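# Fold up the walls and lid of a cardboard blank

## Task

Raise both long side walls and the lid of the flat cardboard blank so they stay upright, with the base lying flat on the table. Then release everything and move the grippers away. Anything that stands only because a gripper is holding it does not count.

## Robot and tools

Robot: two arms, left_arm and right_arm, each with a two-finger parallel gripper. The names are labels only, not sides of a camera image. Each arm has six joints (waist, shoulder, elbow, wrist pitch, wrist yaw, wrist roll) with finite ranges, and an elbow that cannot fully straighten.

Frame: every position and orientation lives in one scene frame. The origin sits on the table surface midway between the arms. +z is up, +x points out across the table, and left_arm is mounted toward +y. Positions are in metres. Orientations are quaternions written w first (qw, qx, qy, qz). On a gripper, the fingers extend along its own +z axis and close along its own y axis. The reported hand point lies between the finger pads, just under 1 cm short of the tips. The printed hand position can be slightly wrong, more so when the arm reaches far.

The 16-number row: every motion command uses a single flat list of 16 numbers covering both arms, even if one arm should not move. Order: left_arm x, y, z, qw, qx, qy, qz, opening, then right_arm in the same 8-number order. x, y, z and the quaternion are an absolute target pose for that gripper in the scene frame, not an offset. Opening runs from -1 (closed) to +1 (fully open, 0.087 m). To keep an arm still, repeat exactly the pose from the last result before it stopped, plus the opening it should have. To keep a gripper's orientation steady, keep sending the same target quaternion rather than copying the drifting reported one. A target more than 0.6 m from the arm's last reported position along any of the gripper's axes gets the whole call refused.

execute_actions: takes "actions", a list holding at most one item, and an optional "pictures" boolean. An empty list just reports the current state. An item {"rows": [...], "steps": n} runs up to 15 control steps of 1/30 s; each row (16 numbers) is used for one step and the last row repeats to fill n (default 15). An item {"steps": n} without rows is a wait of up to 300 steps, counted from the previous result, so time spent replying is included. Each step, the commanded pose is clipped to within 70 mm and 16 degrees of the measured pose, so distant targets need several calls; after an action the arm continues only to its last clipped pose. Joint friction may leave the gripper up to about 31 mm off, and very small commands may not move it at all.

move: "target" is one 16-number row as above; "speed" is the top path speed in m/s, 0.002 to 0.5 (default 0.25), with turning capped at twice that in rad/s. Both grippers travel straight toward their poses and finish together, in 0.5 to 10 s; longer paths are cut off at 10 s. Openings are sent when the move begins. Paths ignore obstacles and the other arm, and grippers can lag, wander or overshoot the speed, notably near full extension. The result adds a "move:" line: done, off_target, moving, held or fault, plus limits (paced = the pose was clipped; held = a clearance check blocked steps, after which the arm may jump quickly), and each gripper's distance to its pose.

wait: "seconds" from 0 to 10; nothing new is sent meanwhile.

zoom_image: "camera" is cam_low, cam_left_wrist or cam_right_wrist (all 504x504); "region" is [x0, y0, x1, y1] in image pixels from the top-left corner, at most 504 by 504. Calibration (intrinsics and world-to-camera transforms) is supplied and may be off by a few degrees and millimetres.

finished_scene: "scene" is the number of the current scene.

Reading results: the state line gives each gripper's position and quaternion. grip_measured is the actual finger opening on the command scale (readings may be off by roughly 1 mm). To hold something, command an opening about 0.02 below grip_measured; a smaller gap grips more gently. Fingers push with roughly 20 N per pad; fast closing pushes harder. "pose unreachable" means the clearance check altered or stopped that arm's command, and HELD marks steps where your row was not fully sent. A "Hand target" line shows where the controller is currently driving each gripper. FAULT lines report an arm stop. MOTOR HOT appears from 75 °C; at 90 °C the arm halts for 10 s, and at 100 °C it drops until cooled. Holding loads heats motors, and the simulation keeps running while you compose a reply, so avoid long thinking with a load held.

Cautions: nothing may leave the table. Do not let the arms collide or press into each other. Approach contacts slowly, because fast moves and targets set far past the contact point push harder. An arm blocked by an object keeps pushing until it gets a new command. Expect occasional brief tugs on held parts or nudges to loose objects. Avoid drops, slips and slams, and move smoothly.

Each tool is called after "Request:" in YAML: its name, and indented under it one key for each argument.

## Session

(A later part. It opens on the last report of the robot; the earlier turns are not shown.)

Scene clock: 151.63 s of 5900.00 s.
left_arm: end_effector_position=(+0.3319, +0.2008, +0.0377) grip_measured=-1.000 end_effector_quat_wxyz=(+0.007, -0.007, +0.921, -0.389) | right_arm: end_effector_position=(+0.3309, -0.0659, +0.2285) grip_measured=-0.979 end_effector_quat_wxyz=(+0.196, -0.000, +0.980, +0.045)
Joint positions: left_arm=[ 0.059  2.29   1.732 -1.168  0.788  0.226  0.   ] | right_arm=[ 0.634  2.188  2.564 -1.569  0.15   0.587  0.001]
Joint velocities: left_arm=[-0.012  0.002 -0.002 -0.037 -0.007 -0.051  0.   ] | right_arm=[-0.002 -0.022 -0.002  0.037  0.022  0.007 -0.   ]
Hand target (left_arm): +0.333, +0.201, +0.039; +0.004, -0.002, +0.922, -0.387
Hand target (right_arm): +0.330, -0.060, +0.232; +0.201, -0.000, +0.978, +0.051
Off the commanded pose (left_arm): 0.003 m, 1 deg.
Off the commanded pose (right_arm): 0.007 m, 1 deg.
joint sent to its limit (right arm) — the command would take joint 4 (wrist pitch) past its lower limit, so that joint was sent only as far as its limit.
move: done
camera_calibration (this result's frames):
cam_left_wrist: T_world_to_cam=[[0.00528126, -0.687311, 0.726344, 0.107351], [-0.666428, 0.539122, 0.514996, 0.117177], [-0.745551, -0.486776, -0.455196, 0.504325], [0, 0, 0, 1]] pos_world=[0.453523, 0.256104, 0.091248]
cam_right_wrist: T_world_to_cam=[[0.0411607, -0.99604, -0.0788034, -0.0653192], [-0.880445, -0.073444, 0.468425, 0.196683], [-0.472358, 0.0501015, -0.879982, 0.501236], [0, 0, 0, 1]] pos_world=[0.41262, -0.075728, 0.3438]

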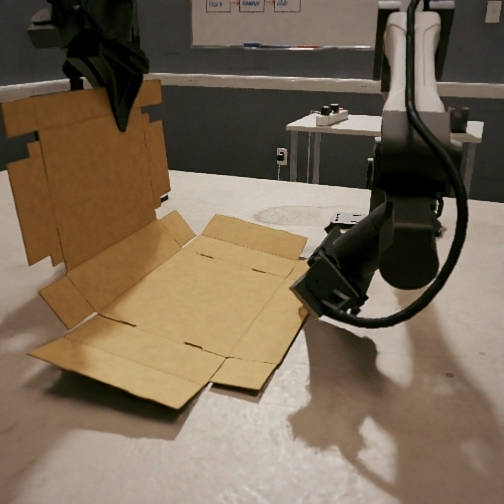

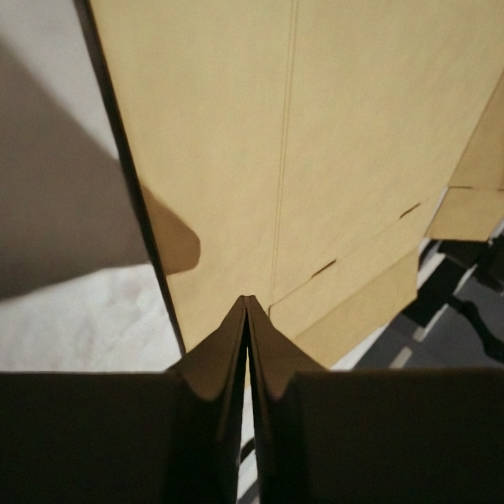

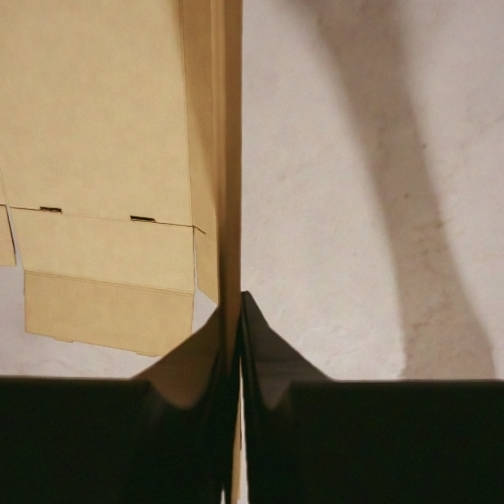

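Request:
move:
  target: [0.33,0.09,0.03,0,0,0.84,-0.54,-1,0.33,-0.06,0.232,0.2,0,0.98,0.05,-1]
  speed: 0.15

Request:
move:
  target: [0.33,0.09,-0.015,0,0,0.84,-0.54,-1,0.33,-0.06,0.232,0.2,0,0.98,0.05,-1]
  speed: 0.05

Request:
move:
  target: [0.33,0.09,-0.015,0,0,0.84,-0.54,-1,0.33,0.04,0.235,0.25,0,0.96,-0.1,-1]
  speed: 0.07

Scene clock: 174.50 s of 5900.00 s.
left_arm: end_effector_position=(+0.3318, +0.0933, +0.0331) grip_measured=-1.000 end_effector_quat_wxyz=(+0.002, +0.003, +0.843, -0.538) | right_arm: end_effector_position=(+0.3309, -0.0659, +0.2285) grip_measured=-0.979 end_effector_quat_wxyz=(+0.196, -0.000, +0.980, +0.045)
Joint positions: left_arm=[-0.12   2.32   1.559 -0.809  1.137  0.006  0.   ] | right_arm=[ 0.634  2.188  2.564 -1.569  0.15   0.587  0.001]
Joint velocities: left_arm=[-0.002  0.002 -0.017 -0.037  0.022 -0.037  0.   ] | right_arm=[-0.002  0.002 -0.017 -0.066 -0.037 -0.007  0.001]
Hand target (left_arm): +0.329, +0.090, +0.030; -0.001, +0.001, +0.840, -0.542
Hand target (right_arm): +0.330, -0.060, +0.232; +0.201, -0.000, +0.978, +0.051
Off the commanded pose (left_arm): 0.005 m, 1 deg.
Off the commanded pose (right_arm): 0.007 m, 1 deg.
joint sent to its limit (right arm) — the command would take joint 4 (wrist pitch) past its lower limit, so that joint was sent only as far as its limit.
After step 90, 18.10 s passed at rest.
move: done
camera_calibration (this result's frames):
cam_left_wrist: T_world_to_cam=[[-0.00977027, -0.408117, 0.912877, 0.00953863], [-0.65207, 0.694715, 0.303605, 0.165132], [-0.758096, -0.592294, -0.272909, 0.457825], [0, 0, 0, 1]] pos_world=[0.454846, 0.16034, 0.0661018]
cam_right_wrist: T_world_to_cam=[[0.0411607, -0.99604, -0.0788034, -0.0653192], [-0.880445, -0.073444, 0.468425, 0.196683], [-0.472358, 0.0501015, -0.879982, 0.501236], [0, 0, 0, 1]] pos_world=[0.41262, -0.075728, 0.3438]

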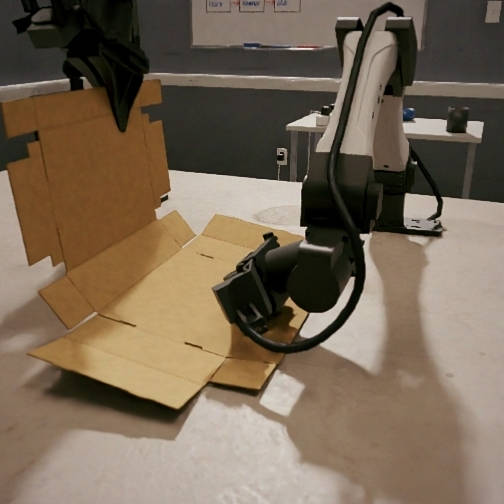

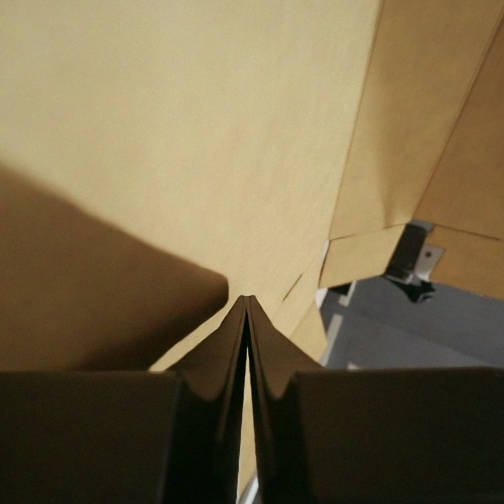

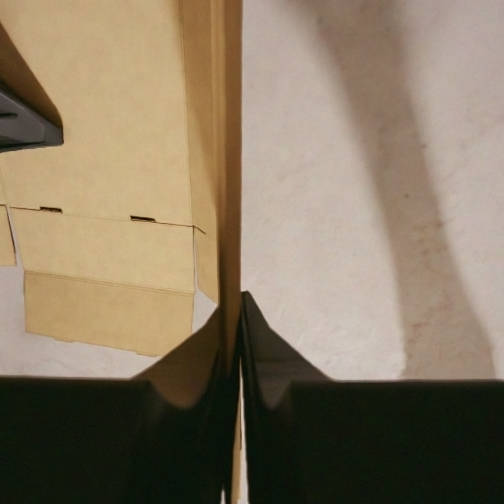

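Scene clock: 175.70 s of 5900.00 s.
left_arm: end_effector_position=(+0.3358, +0.0882, +0.0258) grip_measured=-1.000 end_effector_quat_wxyz=(+0.003, +0.002, +0.822, -0.569) | right_arm: end_effector_position=(+0.3311, -0.0660, +0.2286) grip_measured=-0.979 end_effector_quat_wxyz=(+0.197, +0.002, +0.979, +0.045)
Joint positions: left_arm=[-0.12   2.368  1.559 -0.751  1.211 -0.003  0.   ] | right_arm=[ 0.634  2.188  2.564 -1.569  0.152  0.591  0.001]
Joint velocities: left_arm=[ 0.017 -0.002 -0.002  0.037 -0.095  0.037  0.   ] | right_arm=[ 0.007  0.012 -0.002 -0.022  0.007 -0.007 -0.001]
Hand target (left_arm): +0.329, +0.091, -0.012; -0.003, +0.002, +0.841, -0.541
Hand target (right_arm): +0.330, -0.060, +0.232; +0.201, -0.000, +0.978, +0.051
Off the commanded pose (left_arm): 0.041 m, 4 deg.
Off the commanded pose (right_arm): 0.007 m, 1 deg.
joint sent to its limit (right arm) — the command would take joint 4 (wrist pitch) past its lower limit, so that joint was sent only as far as its limit.
move: off_target (left_arm)
camera_calibration (this result's frames):
cam_left_wrist: T_world_to_cam=[[-0.00960414, -0.339515, 0.940551, 0.00730763], [-0.654448, 0.7133, 0.250801, 0.174087], [-0.756046, -0.613133, -0.229046, 0.455836], [0, 0, 0, 1]] pos_world=[0.458634, 0.157793, 0.0538731]
cam_right_wrist: T_world_to_cam=[[0.0370222, -0.996203, -0.078797, -0.0640857], [-0.881069, -0.0697465, 0.467817, 0.197422], [-0.471537, 0.052106, -0.880306, 0.501285], [0, 0, 0, 1]] pos_world=[0.412689, -0.0761928, 0.343876]

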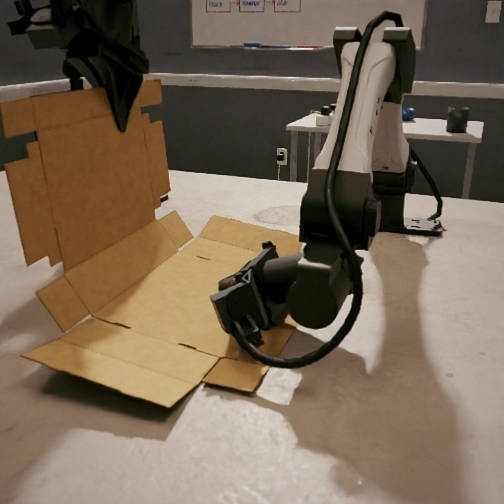

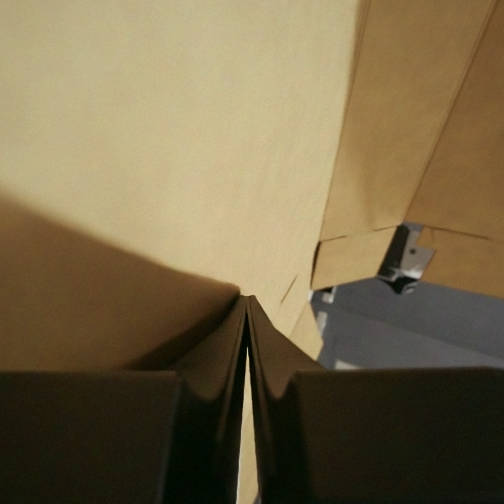

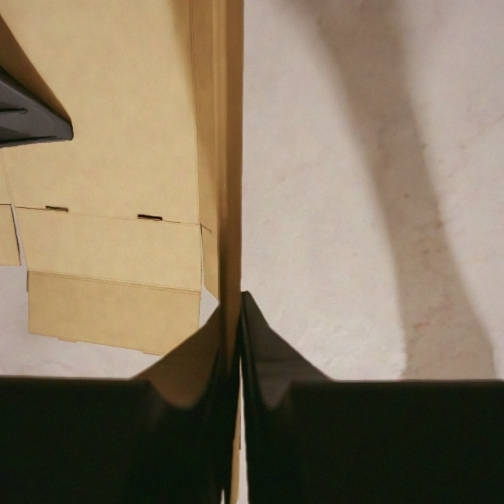

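Scene clock: 178.20 s of 5900.00 s.
left_arm: end_effector_position=(+0.3413, +0.0883, +0.0241) grip_measured=-1.000 end_effector_quat_wxyz=(+0.022, +0.017, +0.822, -0.569) | right_arm: end_effector_position=(+0.3319, +0.0070, +0.2224) grip_measured=-0.963 end_effector_quat_wxyz=(+0.337, -0.041, +0.939, -0.050)
Joint positions: left_arm=[-0.12   2.368  1.559 -0.712  1.211  0.007  0.   ] | right_arm=[ 0.897  2.391  2.822 -1.569  0.561  0.666  0.002]
Joint velocities: left_arm=[-0.012  0.002  0.002  0.022 -0.007  0.007  0.   ] | right_arm=[ 0.002  0.002 -0.007 -0.007 -0.022  0.066 -0.001]
Hand target (left_arm): +0.329, +0.091, -0.013; -0.002, +0.002, +0.841, -0.541
Hand target (right_arm): +0.330, +0.037, +0.235; +0.366, -0.028, +0.930, +0.001
Off the commanded pose (left_arm): 0.041 m, 5 deg.
Off the commanded pose (right_arm): 0.035 m, 13 deg.
elbow stopped short (right arm): the move would have taken joint 3 (elbow) straighter than the controller allows; a more bent joint 3 avoids this.
move: off_target (left_arm, right_arm)
camera_calibration (this result's frames):
cam_left_wrist: T_world_to_cam=[[-0.0568171, -0.338757, 0.939157, 0.025119], [-0.663416, 0.715776, 0.218047, 0.181653], [-0.746091, -0.610663, -0.265405, 0.456872], [0, 0, 0, 1]] pos_world=[0.462807, 0.157481, 0.0580564]
cam_right_wrist: T_world_to_cam=[[0.061967, -0.988682, 0.136629, -0.0481045], [-0.979055, -0.033614, 0.200803, 0.297753], [-0.193938, -0.14621, -0.970057, 0.421655], [0, 0, 0, 1]] pos_world=[0.376272, 0.0240988, 0.355812]

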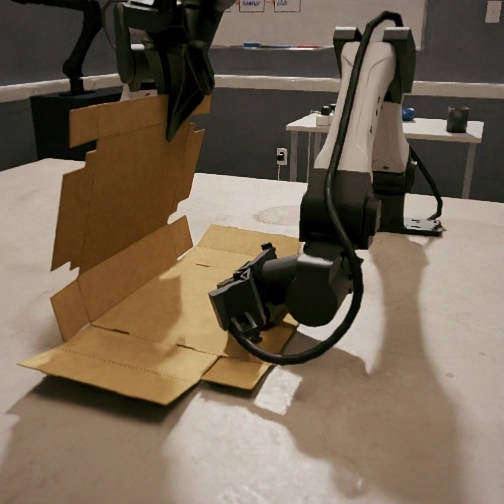

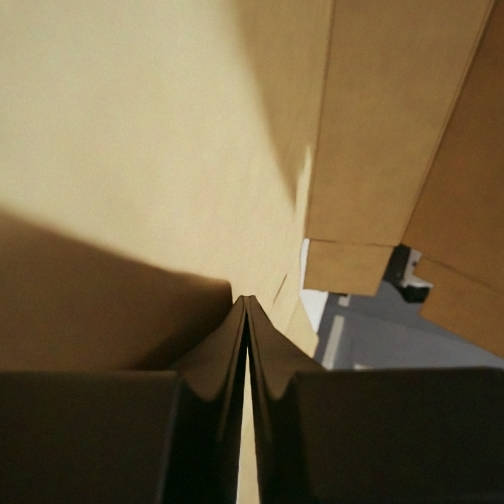

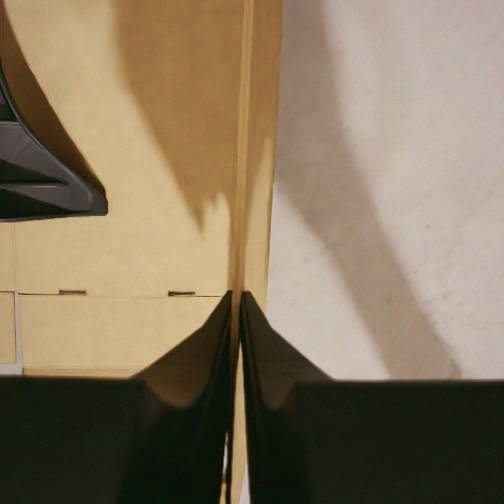

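Request:
move:
  target: [0.33,0.09,-0.005,0,0,0.84,-0.54,-1,0.33,-0.16,0.2,0.05,0,0.95,0.3,-1]
  speed: 0.15

Request:
move:
  target: [0.33,0.09,-0.005,0,0,0.84,-0.54,-1,0.33,-0.25,0.08,0.05,0.034,0.883,0.465,-1]
  speed: 0.15

Request:
move:
  target: [0.33,0.09,-0.005,0,0,0.84,-0.54,-1,0.33,-0.25,0.08,0.05,0.034,0.883,0.465,-0.5]

Request:
move:
  target: [0.33,0.09,-0.005,0,0,0.84,-0.54,-1,0.33,-0.34,0.09,0.05,0.034,0.883,0.465,-0.5]
  speed: 0.15

Request:
move:
  target: [0.33,0.09,-0.005,0,0,0.84,-0.54,-1,0.33,-0.34,0.01,0.05,0.034,0.883,0.465,-1]
  speed: 0.08

Request:
move:
  target: [0.33,0.09,-0.005,0,0,0.84,-0.54,-1,0.33,-0.2,0.02,0,0,0.84,0.54,-1]
  speed: 0.08

Scene clock: 197.17 s of 5900.00 s.
left_arm: end_effector_position=(+0.3366, +0.0802, +0.0326) grip_measured=-1.000 end_effector_quat_wxyz=(+0.007, +0.010, +0.811, -0.586) | right_arm: end_effector_position=(+0.3328, -0.1476, +0.1974) grip_measured=-0.979 end_effector_quat_wxyz=(+0.066, -0.008, +0.949, +0.307)
Joint positions: left_arm=[-0.134  2.365  1.556 -0.722  1.251 -0.018  0.   ] | right_arm=[ 0.188  1.972  1.967 -1.301 -0.589  0.233  0.001]
Joint velocities: left_arm=[-0.007 -0.017 -0.012 -0.081  0.007  0.022  0.   ] | right_arm=[ 0.032  0.017  0.007 -0.037 -0.066 -0.051 -0.   ]
Hand target (left_arm): +0.329, +0.091, -0.003; -0.003, +0.002, +0.840, -0.542
Hand target (right_arm): +0.326, -0.158, +0.200; +0.053, +0.000, +0.952, +0.300
Off the commanded pose (left_arm): 0.039 m, 6 deg.
Off the commanded pose (right_arm): 0.013 m, 2 deg.
After step 90, 12.43 s passed at rest.
move: off_target (left_arm, right_arm)
camera_calibration (this result's frames):
cam_left_wrist: T_world_to_cam=[[-0.0270976, -0.300819, 0.953296, 0.0006542], [-0.650595, 0.729335, 0.211653, 0.177279], [-0.758941, -0.614474, -0.215474, 0.453719], [0, 0, 0, 1]] pos_world=[0.4597, 0.149699, 0.0596194]
cam_right_wrist: T_world_to_cam=[[0.0811964, -0.81156, -0.5786, -0.0366748], [-0.718296, -0.450103, 0.530526, 0.0851533], [-0.690983, 0.372529, -0.619487, 0.547785], [0, 0, 0, 1]] pos_world=[0.442654, -0.195502, 0.27295]

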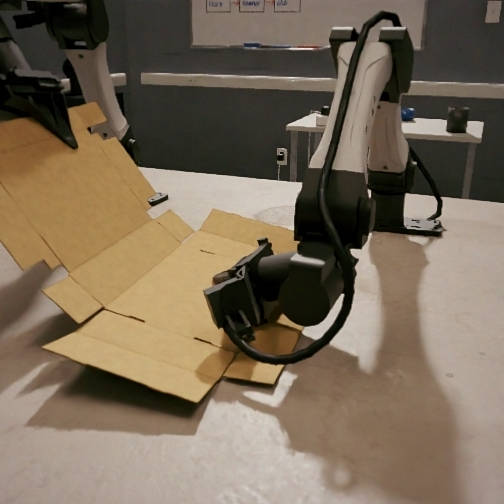

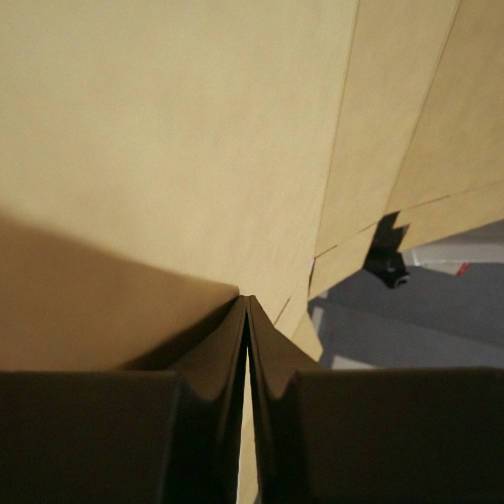

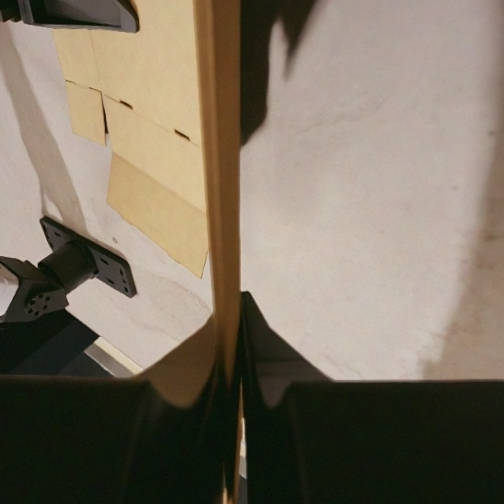

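Scene clock: 198.83 s of 5900.00 s.
left_arm: end_effector_position=(+0.3414, +0.0844, +0.0196) grip_measured=-1.000 end_effector_quat_wxyz=(+0.022, +0.021, +0.830, -0.556) | right_arm: end_effector_position=(+0.3332, -0.2403, +0.0901) grip_measured=-0.971 end_effector_quat_wxyz=(+0.060, +0.023, +0.876, +0.478)
Joint positions: left_arm=[-0.134  2.365  1.556 -0.692  1.18  -0.012  0.   ] | right_arm=[-0.174  2.104  1.542 -1.074 -1.005 -0.174  0.001]
Joint velocities: left_arm=[-0.007 -0.002 -0.007  0.022  0.007 -0.007  0.   ] | right_arm=[-0.002 -0.017 -0.012  0.007  0.007 -0.051  0.   ]
Hand target (left_arm): +0.330, +0.090, -0.004; -0.001, +0.001, +0.841, -0.541
Hand target (right_arm): +0.330, -0.249, +0.081; +0.052, +0.034, +0.883, +0.464
Off the commanded pose (left_arm): 0.028 m, 4 deg.
Off the commanded pose (right_arm): 0.014 m, 2 deg.
move: off_target (left_arm, right_arm)
camera_calibration (this result's frames):
cam_left_wrist: T_world_to_cam=[[-0.0609825, -0.367173, 0.928152, 0.0320126], [-0.659912, 0.712485, 0.238498, 0.184156], [-0.748864, -0.597954, -0.285751, 0.453646], [0, 0, 0, 1]] pos_world=[0.463198, 0.151805, 0.0559963]
cam_right_wrist: T_world_to_cam=[[0.0404615, -0.543772, -0.838257, -0.0727754], [-0.724485, -0.593718, 0.350171, 0.0843958], [-0.688102, 0.593136, -0.417978, 0.549974], [0, 0, 0, 1]] pos_world=[0.442526, -0.315676, 0.139319]

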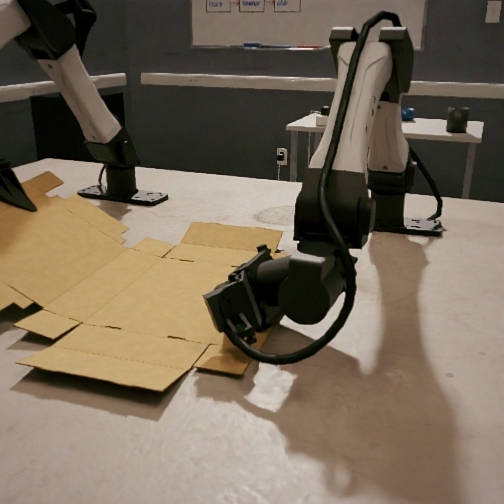

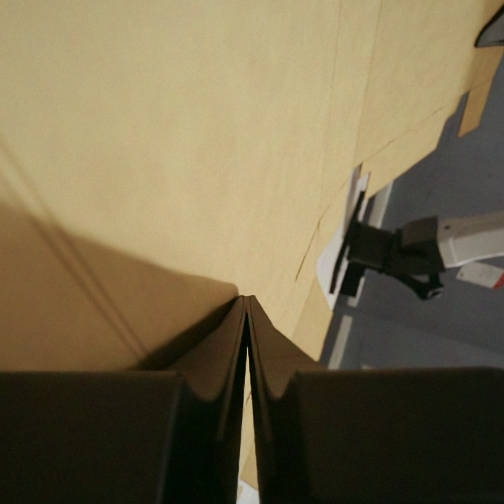

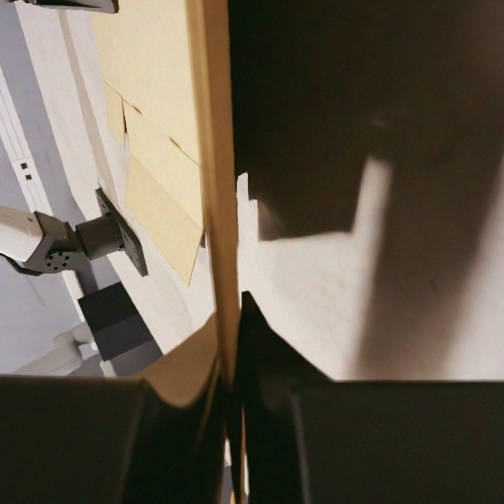

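Scene clock: 199.57 s of 5900.00 s.
left_arm: end_effector_position=(+0.3411, +0.0843, +0.0190) grip_measured=-1.000 end_effector_quat_wxyz=(+0.023, +0.022, +0.830, -0.557) | right_arm: end_effector_position=(+0.3329, -0.2463, +0.0858) grip_measured=-0.500 end_effector_quat_wxyz=(+0.059, +0.027, +0.883, +0.465)
Joint positions: left_arm=[-0.134  2.365  1.552 -0.686  1.182 -0.01   0.   ] | right_arm=[-0.183  2.104  1.542 -1.074 -0.975 -0.174  0.022]
Joint velocities: left_arm=[-0.002  0.012  0.007 -0.007 -0.007 -0.037  0.   ] | right_arm=[ 0.002 -0.007  0.007  0.007 -0.037  0.081 -0.001]
Hand target (left_arm): +0.330, +0.090, -0.004; -0.001, +0.000, +0.841, -0.541
Hand target (right_arm): +0.330, -0.250, +0.080; +0.050, +0.034, +0.883, +0.465
Off the commanded pose (left_arm): 0.027 m, 4 deg.
Off the commanded pose (right_arm): 0.007 m, 1 deg.
move: off_target (left_arm)
camera_calibration (this result's frames):
cam_left_wrist: T_world_to_cam=[[-0.0642939, -0.365708, 0.928506, 0.0336015], [-0.660203, 0.713301, 0.235231, 0.18429], [-0.74833, -0.597879, -0.287303, 0.453052], [0, 0, 0, 1]] pos_world=[0.462861, 0.151704, 0.0556132]
cam_right_wrist: T_world_to_cam=[[0.0324411, -0.568221, -0.822236, -0.0843096], [-0.726176, -0.57866, 0.371243, 0.0846168], [-0.686744, 0.585044, -0.431401, 0.550282], [0, 0, 0, 1]] pos_world=[0.442084, -0.320882, 0.136656]

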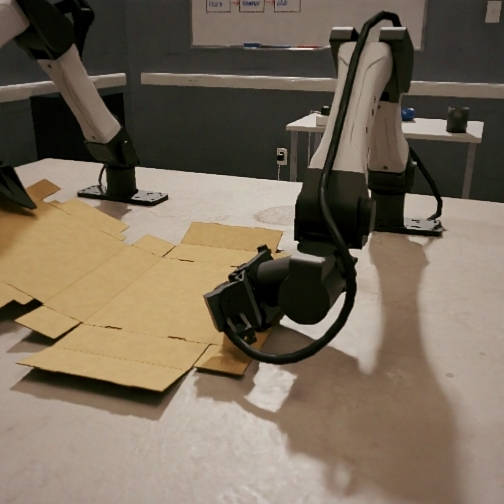

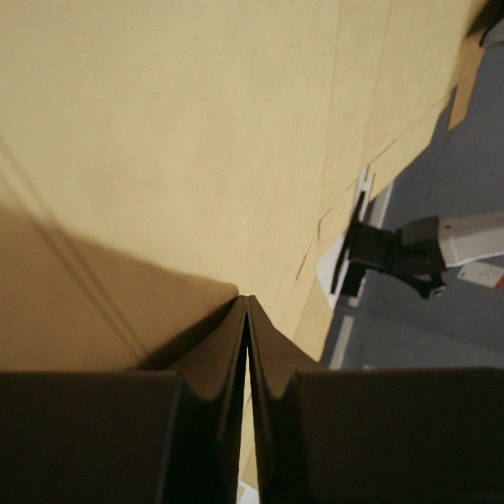

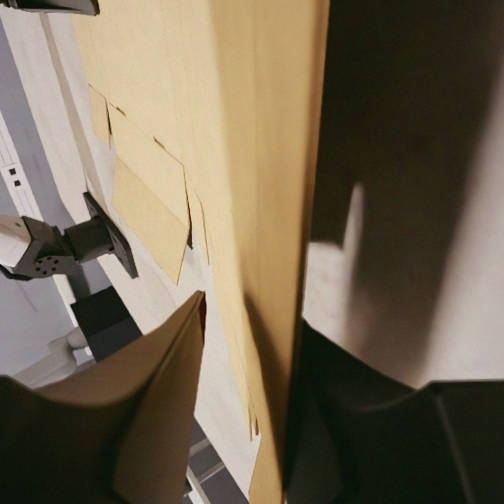

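Scene clock: 200.83 s of 5900.00 s.
left_arm: end_effector_position=(+0.3411, +0.0841, +0.0193) grip_measured=-1.000 end_effector_quat_wxyz=(+0.023, +0.023, +0.829, -0.558) | right_arm: end_effector_position=(+0.3272, -0.3374, +0.0902) grip_measured=-0.500 end_effector_quat_wxyz=(+0.051, +0.039, +0.883, +0.465)
Joint positions: left_arm=[-0.134  2.365  1.552 -0.686  1.184 -0.009  0.   ] | right_arm=[-0.405  2.281  1.826 -1.489 -0.923 -0.521  0.022]
Joint velocities: left_arm=[-0.012  0.027  0.002 -0.051  0.022  0.022  0.   ] | right_arm=[ 0.002 -0.007  0.007  0.081  0.022 -0.022 -0.   ]
Hand target (left_arm): +0.330, +0.090, -0.004; -0.000, +0.001, +0.841, -0.541
Hand target (right_arm): +0.329, -0.340, +0.090; +0.051, +0.035, +0.884, +0.464
Off the commanded pose (left_arm): 0.027 m, 4 deg.
Off the commanded pose (right_arm): 0.004 m, 1 deg.
move: off_target (left_arm)
camera_calibration (this result's frames):
cam_left_wrist: T_world_to_cam=[[-0.0662034, -0.363198, 0.929357, 0.0336346], [-0.660066, 0.714426, 0.232182, 0.184247], [-0.748285, -0.598065, -0.287032, 0.453078], [0, 0, 0, 1]] pos_world=[0.462873, 0.151555, 0.0560106]
cam_right_wrist: T_world_to_cam=[[0.00339915, -0.566978, -0.823726, -0.122211], [-0.725211, -0.568555, 0.388348, 0.0276338], [-0.688518, 0.596055, -0.413111, 0.604146], [0, 0, 0, 1]] pos_world=[0.436421, -0.413684, 0.13818]

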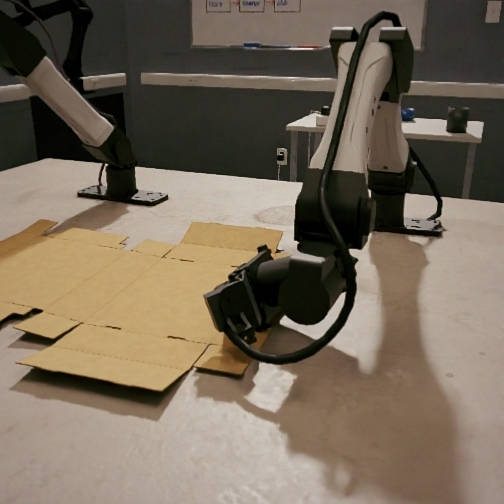

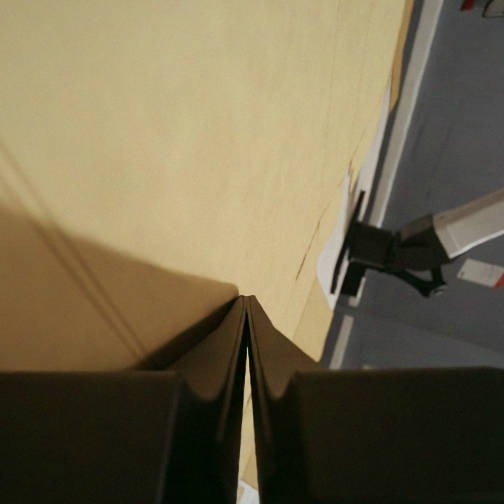

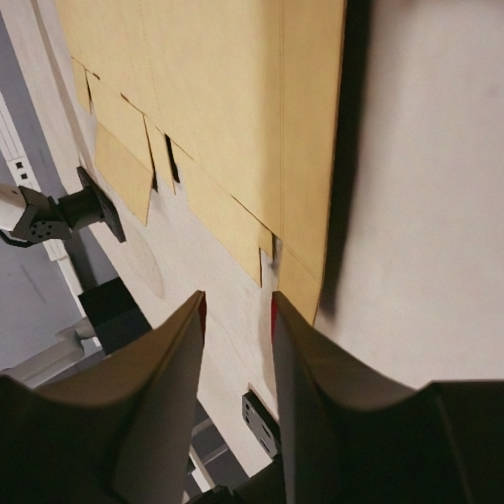

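Scene clock: 202.27 s of 5900.00 s.
left_arm: end_effector_position=(+0.3411, +0.0841, +0.0193) grip_measured=-1.000 end_effector_quat_wxyz=(+0.023, +0.023, +0.829, -0.558) | right_arm: end_effector_position=(+0.3339, -0.3408, +0.0168) grip_measured=-1.000 end_effector_quat_wxyz=(+0.053, +0.035, +0.883, +0.465)
Joint positions: left_arm=[-0.134  2.365  1.552 -0.686  1.184 -0.008  0.   ] | right_arm=[-0.405  2.408  1.746 -1.281 -0.922 -0.53   0.   ]
Joint velocities: left_arm=[ 0.002  0.017  0.007 -0.066  0.007 -0.022  0.   ] | right_arm=[-0.012 -0.002 -0.002  0.007 -0.007  0.066  0.   ]
Hand target (left_arm): +0.330, +0.090, -0.004; -0.001, +0.000, +0.841, -0.541
Hand target (right_arm): +0.331, -0.340, +0.010; +0.050, +0.034, +0.883, +0.465
Off the commanded pose (left_arm): 0.027 m, 4 deg.
Off the commanded pose (right_arm): 0.008 m, 0 deg.
move: off_target (left_arm)
camera_calibration (this result's frames):
cam_left_wrist: T_world_to_cam=[[-0.0665839, -0.363193, 0.929332, 0.0337804], [-0.660045, 0.71452, 0.231952, 0.184236], [-0.748269, -0.597957, -0.2873, 0.453069], [0, 0, 0, 1]] pos_world=[0.462871, 0.151544, 0.0560393]
cam_right_wrist: T_world_to_cam=[[0.0113137, -0.568487, -0.822614, -0.187752], [-0.724633, -0.57155, 0.385017, 0.0579184], [-0.689042, 0.591738, -0.418411, 0.579273], [0, 0, 0, 1]] pos_world=[0.443237, -0.416409, 0.0656275]

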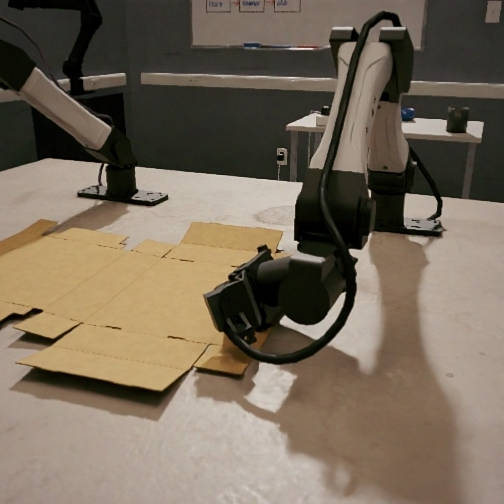

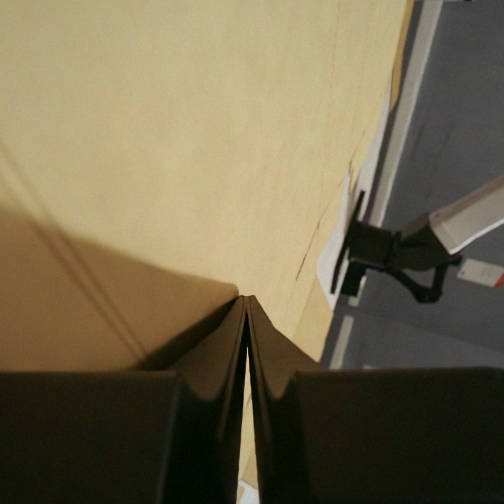

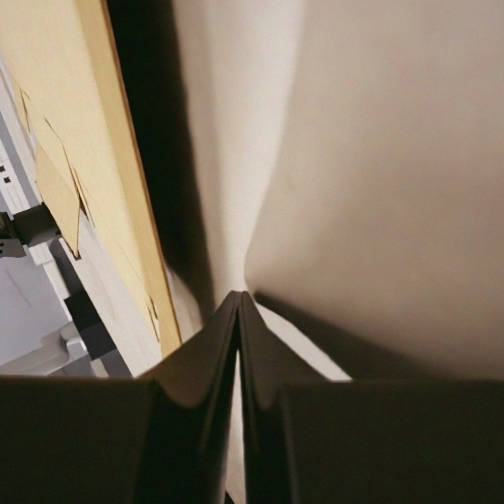

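Scene clock: 204.43 s of 5900.00 s.
left_arm: end_effector_position=(+0.3434, +0.0890, +0.0189) grip_measured=-1.000 end_effector_quat_wxyz=(+0.027, +0.018, +0.830, -0.557) | right_arm: end_effector_position=(+0.3353, -0.2124, +0.0148) grip_measured=-1.000 end_effector_quat_wxyz=(+0.002, +0.004, +0.842, +0.539)
Joint positions: left_arm=[-0.122  2.365  1.552 -0.685  1.182 -0.008  0.   ] | right_arm=[-0.118  2.395  1.598 -1.041 -1.122 -0.293  0.   ]
Joint velocities: left_arm=[ 0.002  0.007  0.007 -0.022 -0.007 -0.037  0.   ] | right_arm=[-0.007  0.007  0.002  0.066 -0.022 -0.066  0.   ]
Hand target (left_arm): +0.330, +0.090, -0.004; -0.000, +0.001, +0.841, -0.541
Hand target (right_arm): +0.332, -0.201, +0.020; -0.002, -0.001, +0.840, +0.542
Off the commanded pose (left_arm): 0.027 m, 4 deg.
Off the commanded pose (right_arm): 0.014 m, 1 deg.
move: off_target (left_arm, right_arm)
camera_calibration (this result's frames):
cam_left_wrist: T_world_to_cam=[[-0.063915, -0.366106, 0.928375, 0.0354714], [-0.669064, 0.705957, 0.232333, 0.18616], [-0.740452, -0.606293, -0.29007, 0.45564], [0, 0, 0, 1]] pos_world=[0.4642, 0.157817, 0.0559855]
cam_right_wrist: T_world_to_cam=[[0.020112, -0.419149, -0.907695, -0.0864328], [-0.638485, -0.704022, 0.310951, 0.0772053], [-0.769372, 0.573295, -0.28178, 0.52444], [0, 0, 0, 1]] pos_world=[0.454522, -0.282533, 0.0453148]

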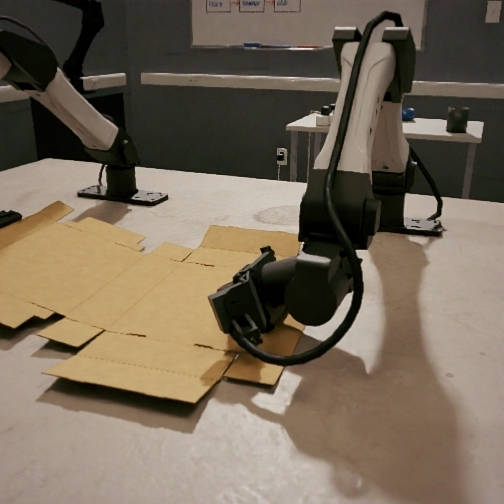

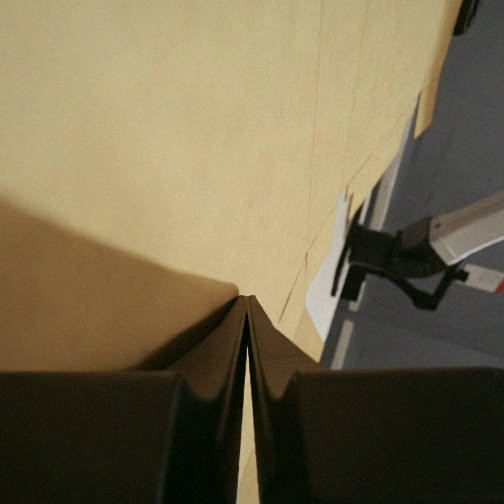

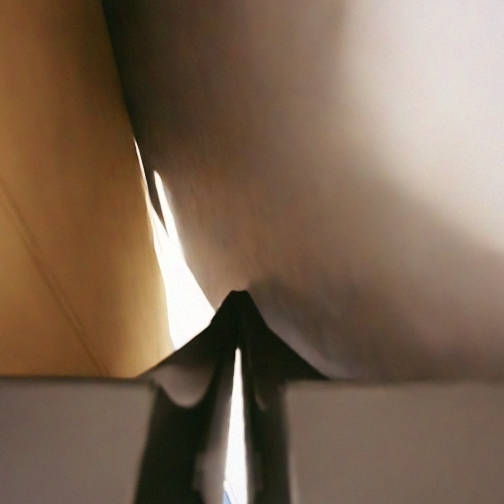

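Request:
move:
  target: [0.33,0.09,-0.02,0,0,0.88,-0.47,-1,0.33,-0.17,0.12,0,0,0.8,0.6,-1]
  speed: 0.08

Request:
move:
  target: [0.33,0.09,-0.02,0,0,0.88,-0.47,-1,0.33,-0.04,0.12,0,0,0.8,0.6,-1]
  speed: 0.08

Scene clock: 210.63 s of 5900.00 s.
left_arm: end_effector_position=(+0.3434, +0.0887, +0.0177) grip_measured=-1.000 end_effector_quat_wxyz=(+0.016, +0.001, +0.847, -0.532) | right_arm: end_effector_position=(+0.3258, -0.1746, +0.1022) grip_measured=-1.000 end_effector_quat_wxyz=(-0.009, +0.008, +0.804, +0.595)
Joint positions: left_arm=[-0.132  2.348  1.552 -0.69   1.121 -0.063  0.   ] | right_arm=[-0.047  2.233  1.597 -1.161 -1.266 -0.21   0.   ]
Joint velocities: left_arm=[-0.002 -0.002 -0.007 -0.022 -0.007  0.007  0.   ] | right_arm=[-0.017 -0.027 -0.002 -0.037 -0.007  0.007  0.   ]
Hand target (left_arm): +0.329, +0.092, -0.018; -0.003, +0.003, +0.881, -0.474
Hand target (right_arm): +0.329, -0.170, +0.120; -0.001, -0.000, +0.800, +0.600
Off the commanded pose (left_arm): 0.040 m, 8 deg.
Off the commanded pose (right_arm): 0.019 m, 2 deg.
After step 90, 1.43 s passed at rest.
move: off_target (left_arm, right_arm)
camera_calibration (this result's frames):
cam_left_wrist: T_world_to_cam=[[-0.0221888, -0.421339, 0.906632, 0.0273974], [-0.671168, 0.678398, 0.298846, 0.188691], [-0.740973, -0.601872, -0.297842, 0.454998], [0, 0, 0, 1]] pos_world=[0.464393, 0.157387, 0.0542888]
cam_right_wrist: T_world_to_cam=[[0.000353885, -0.292819, -0.956168, 0.0423871], [-0.627553, -0.744512, 0.227769, 0.0683805], [-0.778573, 0.599966, -0.184023, 0.517751], [0, 0, 0, 1]] pos_world=[0.446005, -0.247311, 0.120233]

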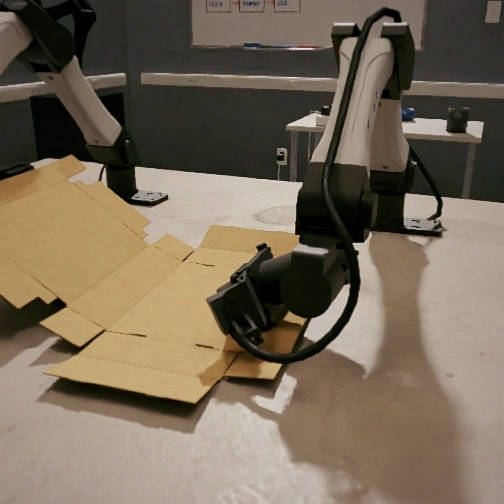

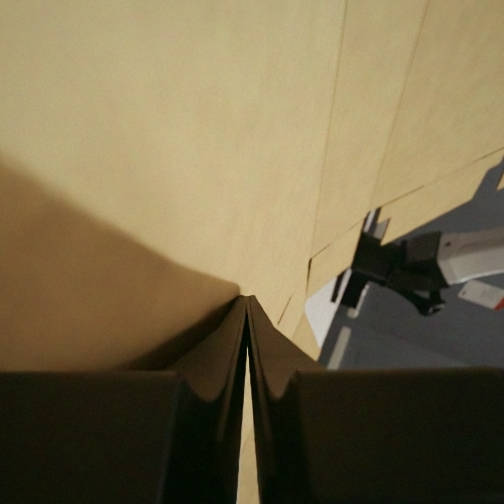

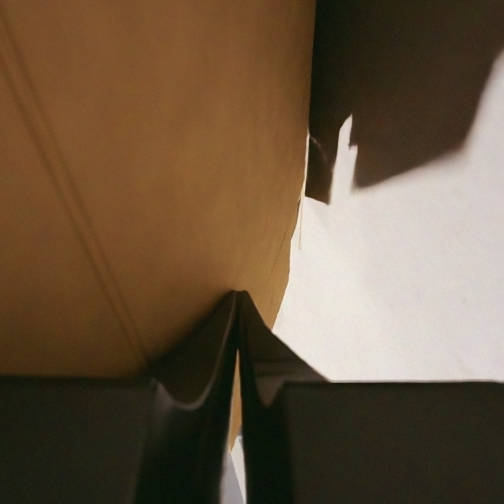

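Scene clock: 212.83 s of 5900.00 s.
left_arm: end_effector_position=(+0.3431, +0.0881, +0.0177) grip_measured=-1.000 end_effector_quat_wxyz=(+0.015, +0.001, +0.847, -0.531) | right_arm: end_effector_position=(+0.3292, -0.0449, +0.1185) grip_measured=-1.000 end_effector_quat_wxyz=(-0.024, +0.001, +0.795, +0.606)
Joint positions: left_arm=[-0.133  2.347  1.552 -0.691  1.118 -0.065  0.   ] | right_arm=[ 0.268  2.098  1.363 -0.181 -1.232  0.724  0.   ]
Joint velocities: left_arm=[ 0.017 -0.007  0.002 -0.022 -0.022  0.037  0.   ] | right_arm=[-0.002  0.012 -0.017  0.051  0.037  0.007  0.   ]
Hand target (left_arm): +0.329, +0.092, -0.018; -0.003, +0.003, +0.881, -0.474
Hand target (right_arm): +0.331, -0.041, +0.120; -0.004, -0.003, +0.800, +0.600
Off the commanded pose (left_arm): 0.040 m, 8 deg.
Off the commanded pose (right_arm): 0.005 m, 3 deg.
move: off_target (left_arm, right_arm)
camera_calibration (this result's frames):
cam_left_wrist: T_world_to_cam=[[-0.0205988, -0.424018, 0.90542, 0.0268092], [-0.670242, 0.677833, 0.302188, 0.188542], [-0.741856, -0.600626, -0.298157, 0.454672], [0, 0, 0, 1]] pos_world=[0.464222, 0.156655, 0.054315]
cam_right_wrist: T_world_to_cam=[[-0.00625553, -0.264097, -0.964476, 0.100416], [-0.602021, -0.769127, 0.214511, 0.155472], [-0.798456, 0.581976, -0.154181, 0.447803], [0, 0, 0, 1]] pos_world=[0.451776, -0.114514, 0.132541]

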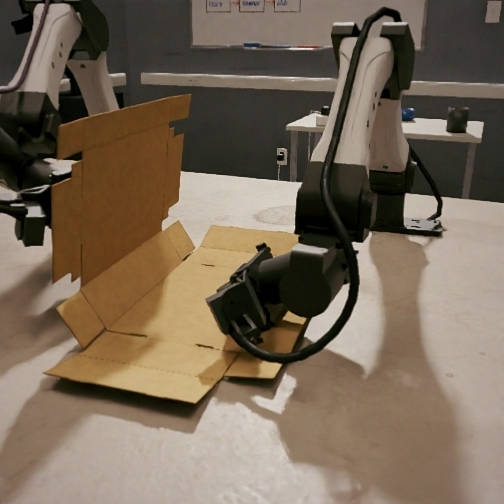

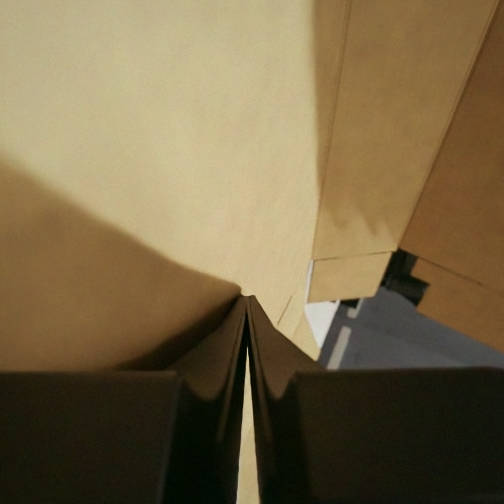

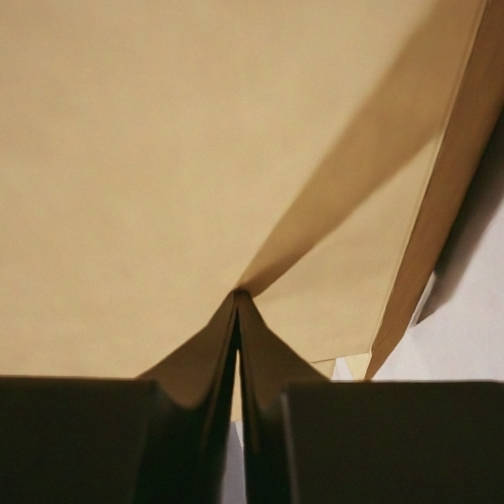

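Works. Lower onto the wall and push.

Request:
move:
  target: [0.33,0.09,-0.02,0,0,0.88,-0.47,-1,0.33,-0.03,0.055,0,0,0.82,0.57,-1]
  speed: 0.06

Request:
move:
  target: [0.33,0.09,-0.02,0,0,0.88,-0.47,-1,0.33,0.03,0.05,0,0,0.82,0.57,-1]
  speed: 0.05

Scene clock: 223.13 s of 5900.00 s.
left_arm: end_effector_position=(+0.3430, +0.0878, +0.0179) grip_measured=-1.000 end_effector_quat_wxyz=(+0.015, +0.001, +0.848, -0.530) | right_arm: end_effector_position=(+0.3337, -0.0369, +0.0938) grip_measured=-1.000 end_effector_quat_wxyz=(+0.001, -0.017, +0.798, +0.603)
Joint positions: left_arm=[-0.135  2.346  1.552 -0.691  1.116 -0.068  0.   ] | right_arm=[ 0.286  2.143  1.329 -0.045 -1.201  0.724  0.   ]
Joint velocities: left_arm=[-0.007 -0.007  0.017 -0.066  0.022  0.007  0.   ] | right_arm=[-0.007 -0.012 -0.017  0.022 -0.022  0.007  0.   ]
Hand target (left_arm): +0.329, +0.092, -0.018; -0.003, +0.002, +0.881, -0.474
Hand target (right_arm): +0.328, -0.032, +0.057; -0.001, -0.002, +0.821, +0.570
Off the commanded pose (left_arm): 0.040 m, 8 deg.
Off the commanded pose (right_arm): 0.040 m, 5 deg.
After step 90, 5.83 s passed at rest.
move: off_target (left_arm, right_arm)
camera_calibration (this result's frames):
cam_left_wrist: T_world_to_cam=[[-0.0194353, -0.426022, 0.904504, 0.0263225], [-0.669895, 0.677127, 0.304533, 0.188539], [-0.742201, -0.600004, -0.29855, 0.454522], [0, 0, 0, 1]] pos_world=[0.46416, 0.156264, 0.0544723]
cam_right_wrist: T_world_to_cam=[[0.0536862, -0.272383, -0.96069, 0.0580721], [-0.615508, -0.766601, 0.182957, 0.177145], [-0.7863, 0.58149, -0.20881, 0.443947], [0, 0, 0, 1]] pos_world=[0.454993, -0.106533, 0.11608]

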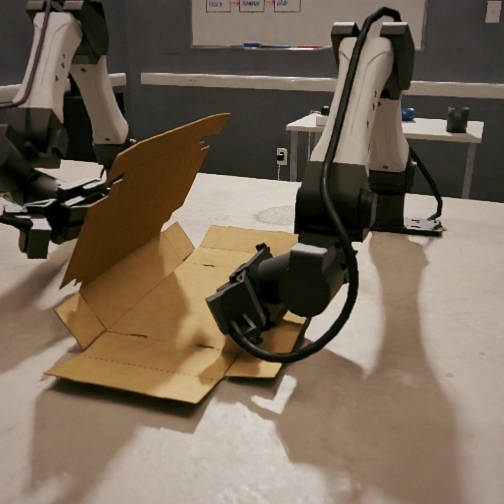

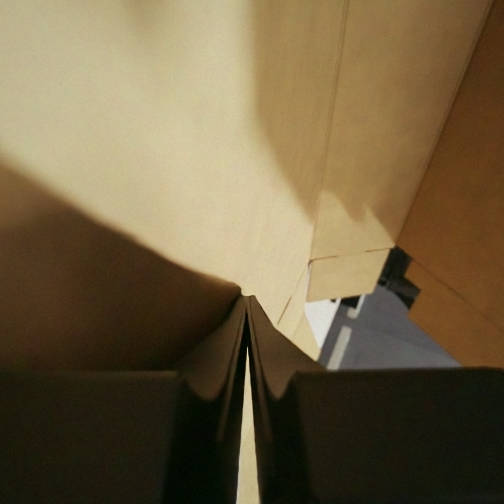

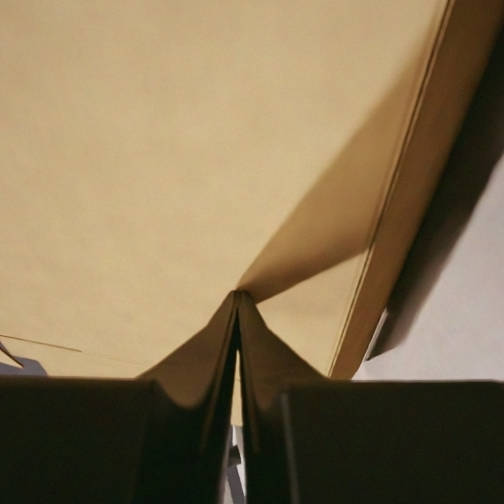

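Scene clock: 225.10 s of 5900.00 s.
left_arm: end_effector_position=(+0.3428, +0.0874, +0.0180) grip_measured=-1.000 end_effector_quat_wxyz=(+0.014, +0.001, +0.848, -0.529) | right_arm: end_effector_position=(+0.3290, +0.0256, +0.0820) grip_measured=-1.000 end_effector_quat_wxyz=(+0.006, -0.026, +0.800, +0.599)
Joint positions: left_arm=[-0.136  2.345  1.552 -0.691  1.114 -0.068  0.   ] | right_arm=[ 0.428  2.207  1.345  0.2   -1.093  0.923  0.   ]
Joint velocities: left_arm=[-0.007  0.002  0.017 -0.022  0.007 -0.037  0.   ] | right_arm=[ 0.002 -0.012  0.002  0.022 -0.037  0.022  0.   ]
Hand target (left_arm): +0.329, +0.092, -0.018; -0.003, +0.003, +0.881, -0.474
Hand target (right_arm): +0.330, +0.028, +0.051; -0.000, -0.001, +0.821, +0.571
Off the commanded pose (left_arm): 0.040 m, 8 deg.
Off the commanded pose (right_arm): 0.032 m, 5 deg.
move: off_target (left_arm, right_arm)
camera_calibration (this result's frames):
cam_left_wrist: T_world_to_cam=[[-0.0194717, -0.427361, 0.903871, 0.0262406], [-0.66935, 0.677124, 0.305733, 0.188438], [-0.742692, -0.599053, -0.299239, 0.454324], [0, 0, 0, 1]] pos_world=[0.464065, 0.155782, 0.0546216]
cam_right_wrist: T_world_to_cam=[[0.0737088, -0.280956, -0.956886, 0.057296], [-0.613137, -0.769498, 0.178706, 0.224018], [-0.78653, 0.57353, -0.228983, 0.403339], [0, 0, 0, 1]] pos_world=[0.450369, -0.0428477, 0.10715]

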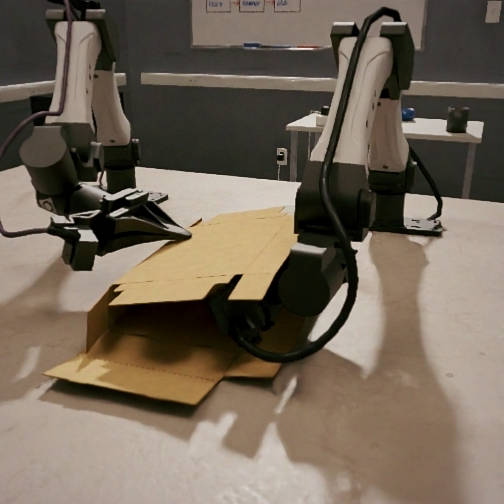

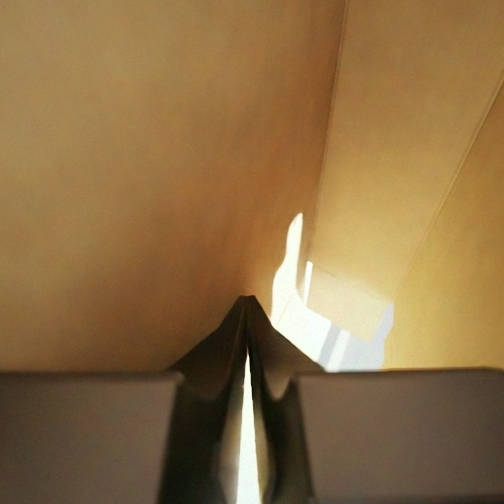

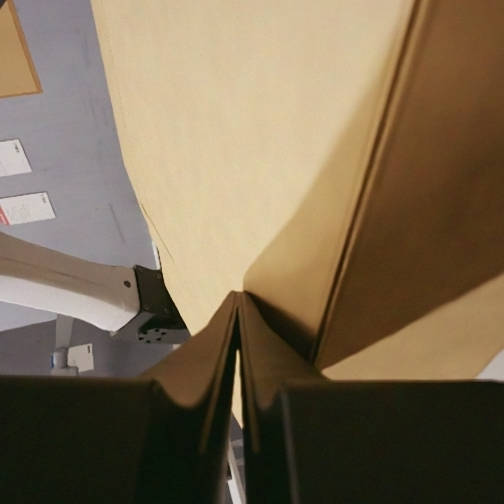

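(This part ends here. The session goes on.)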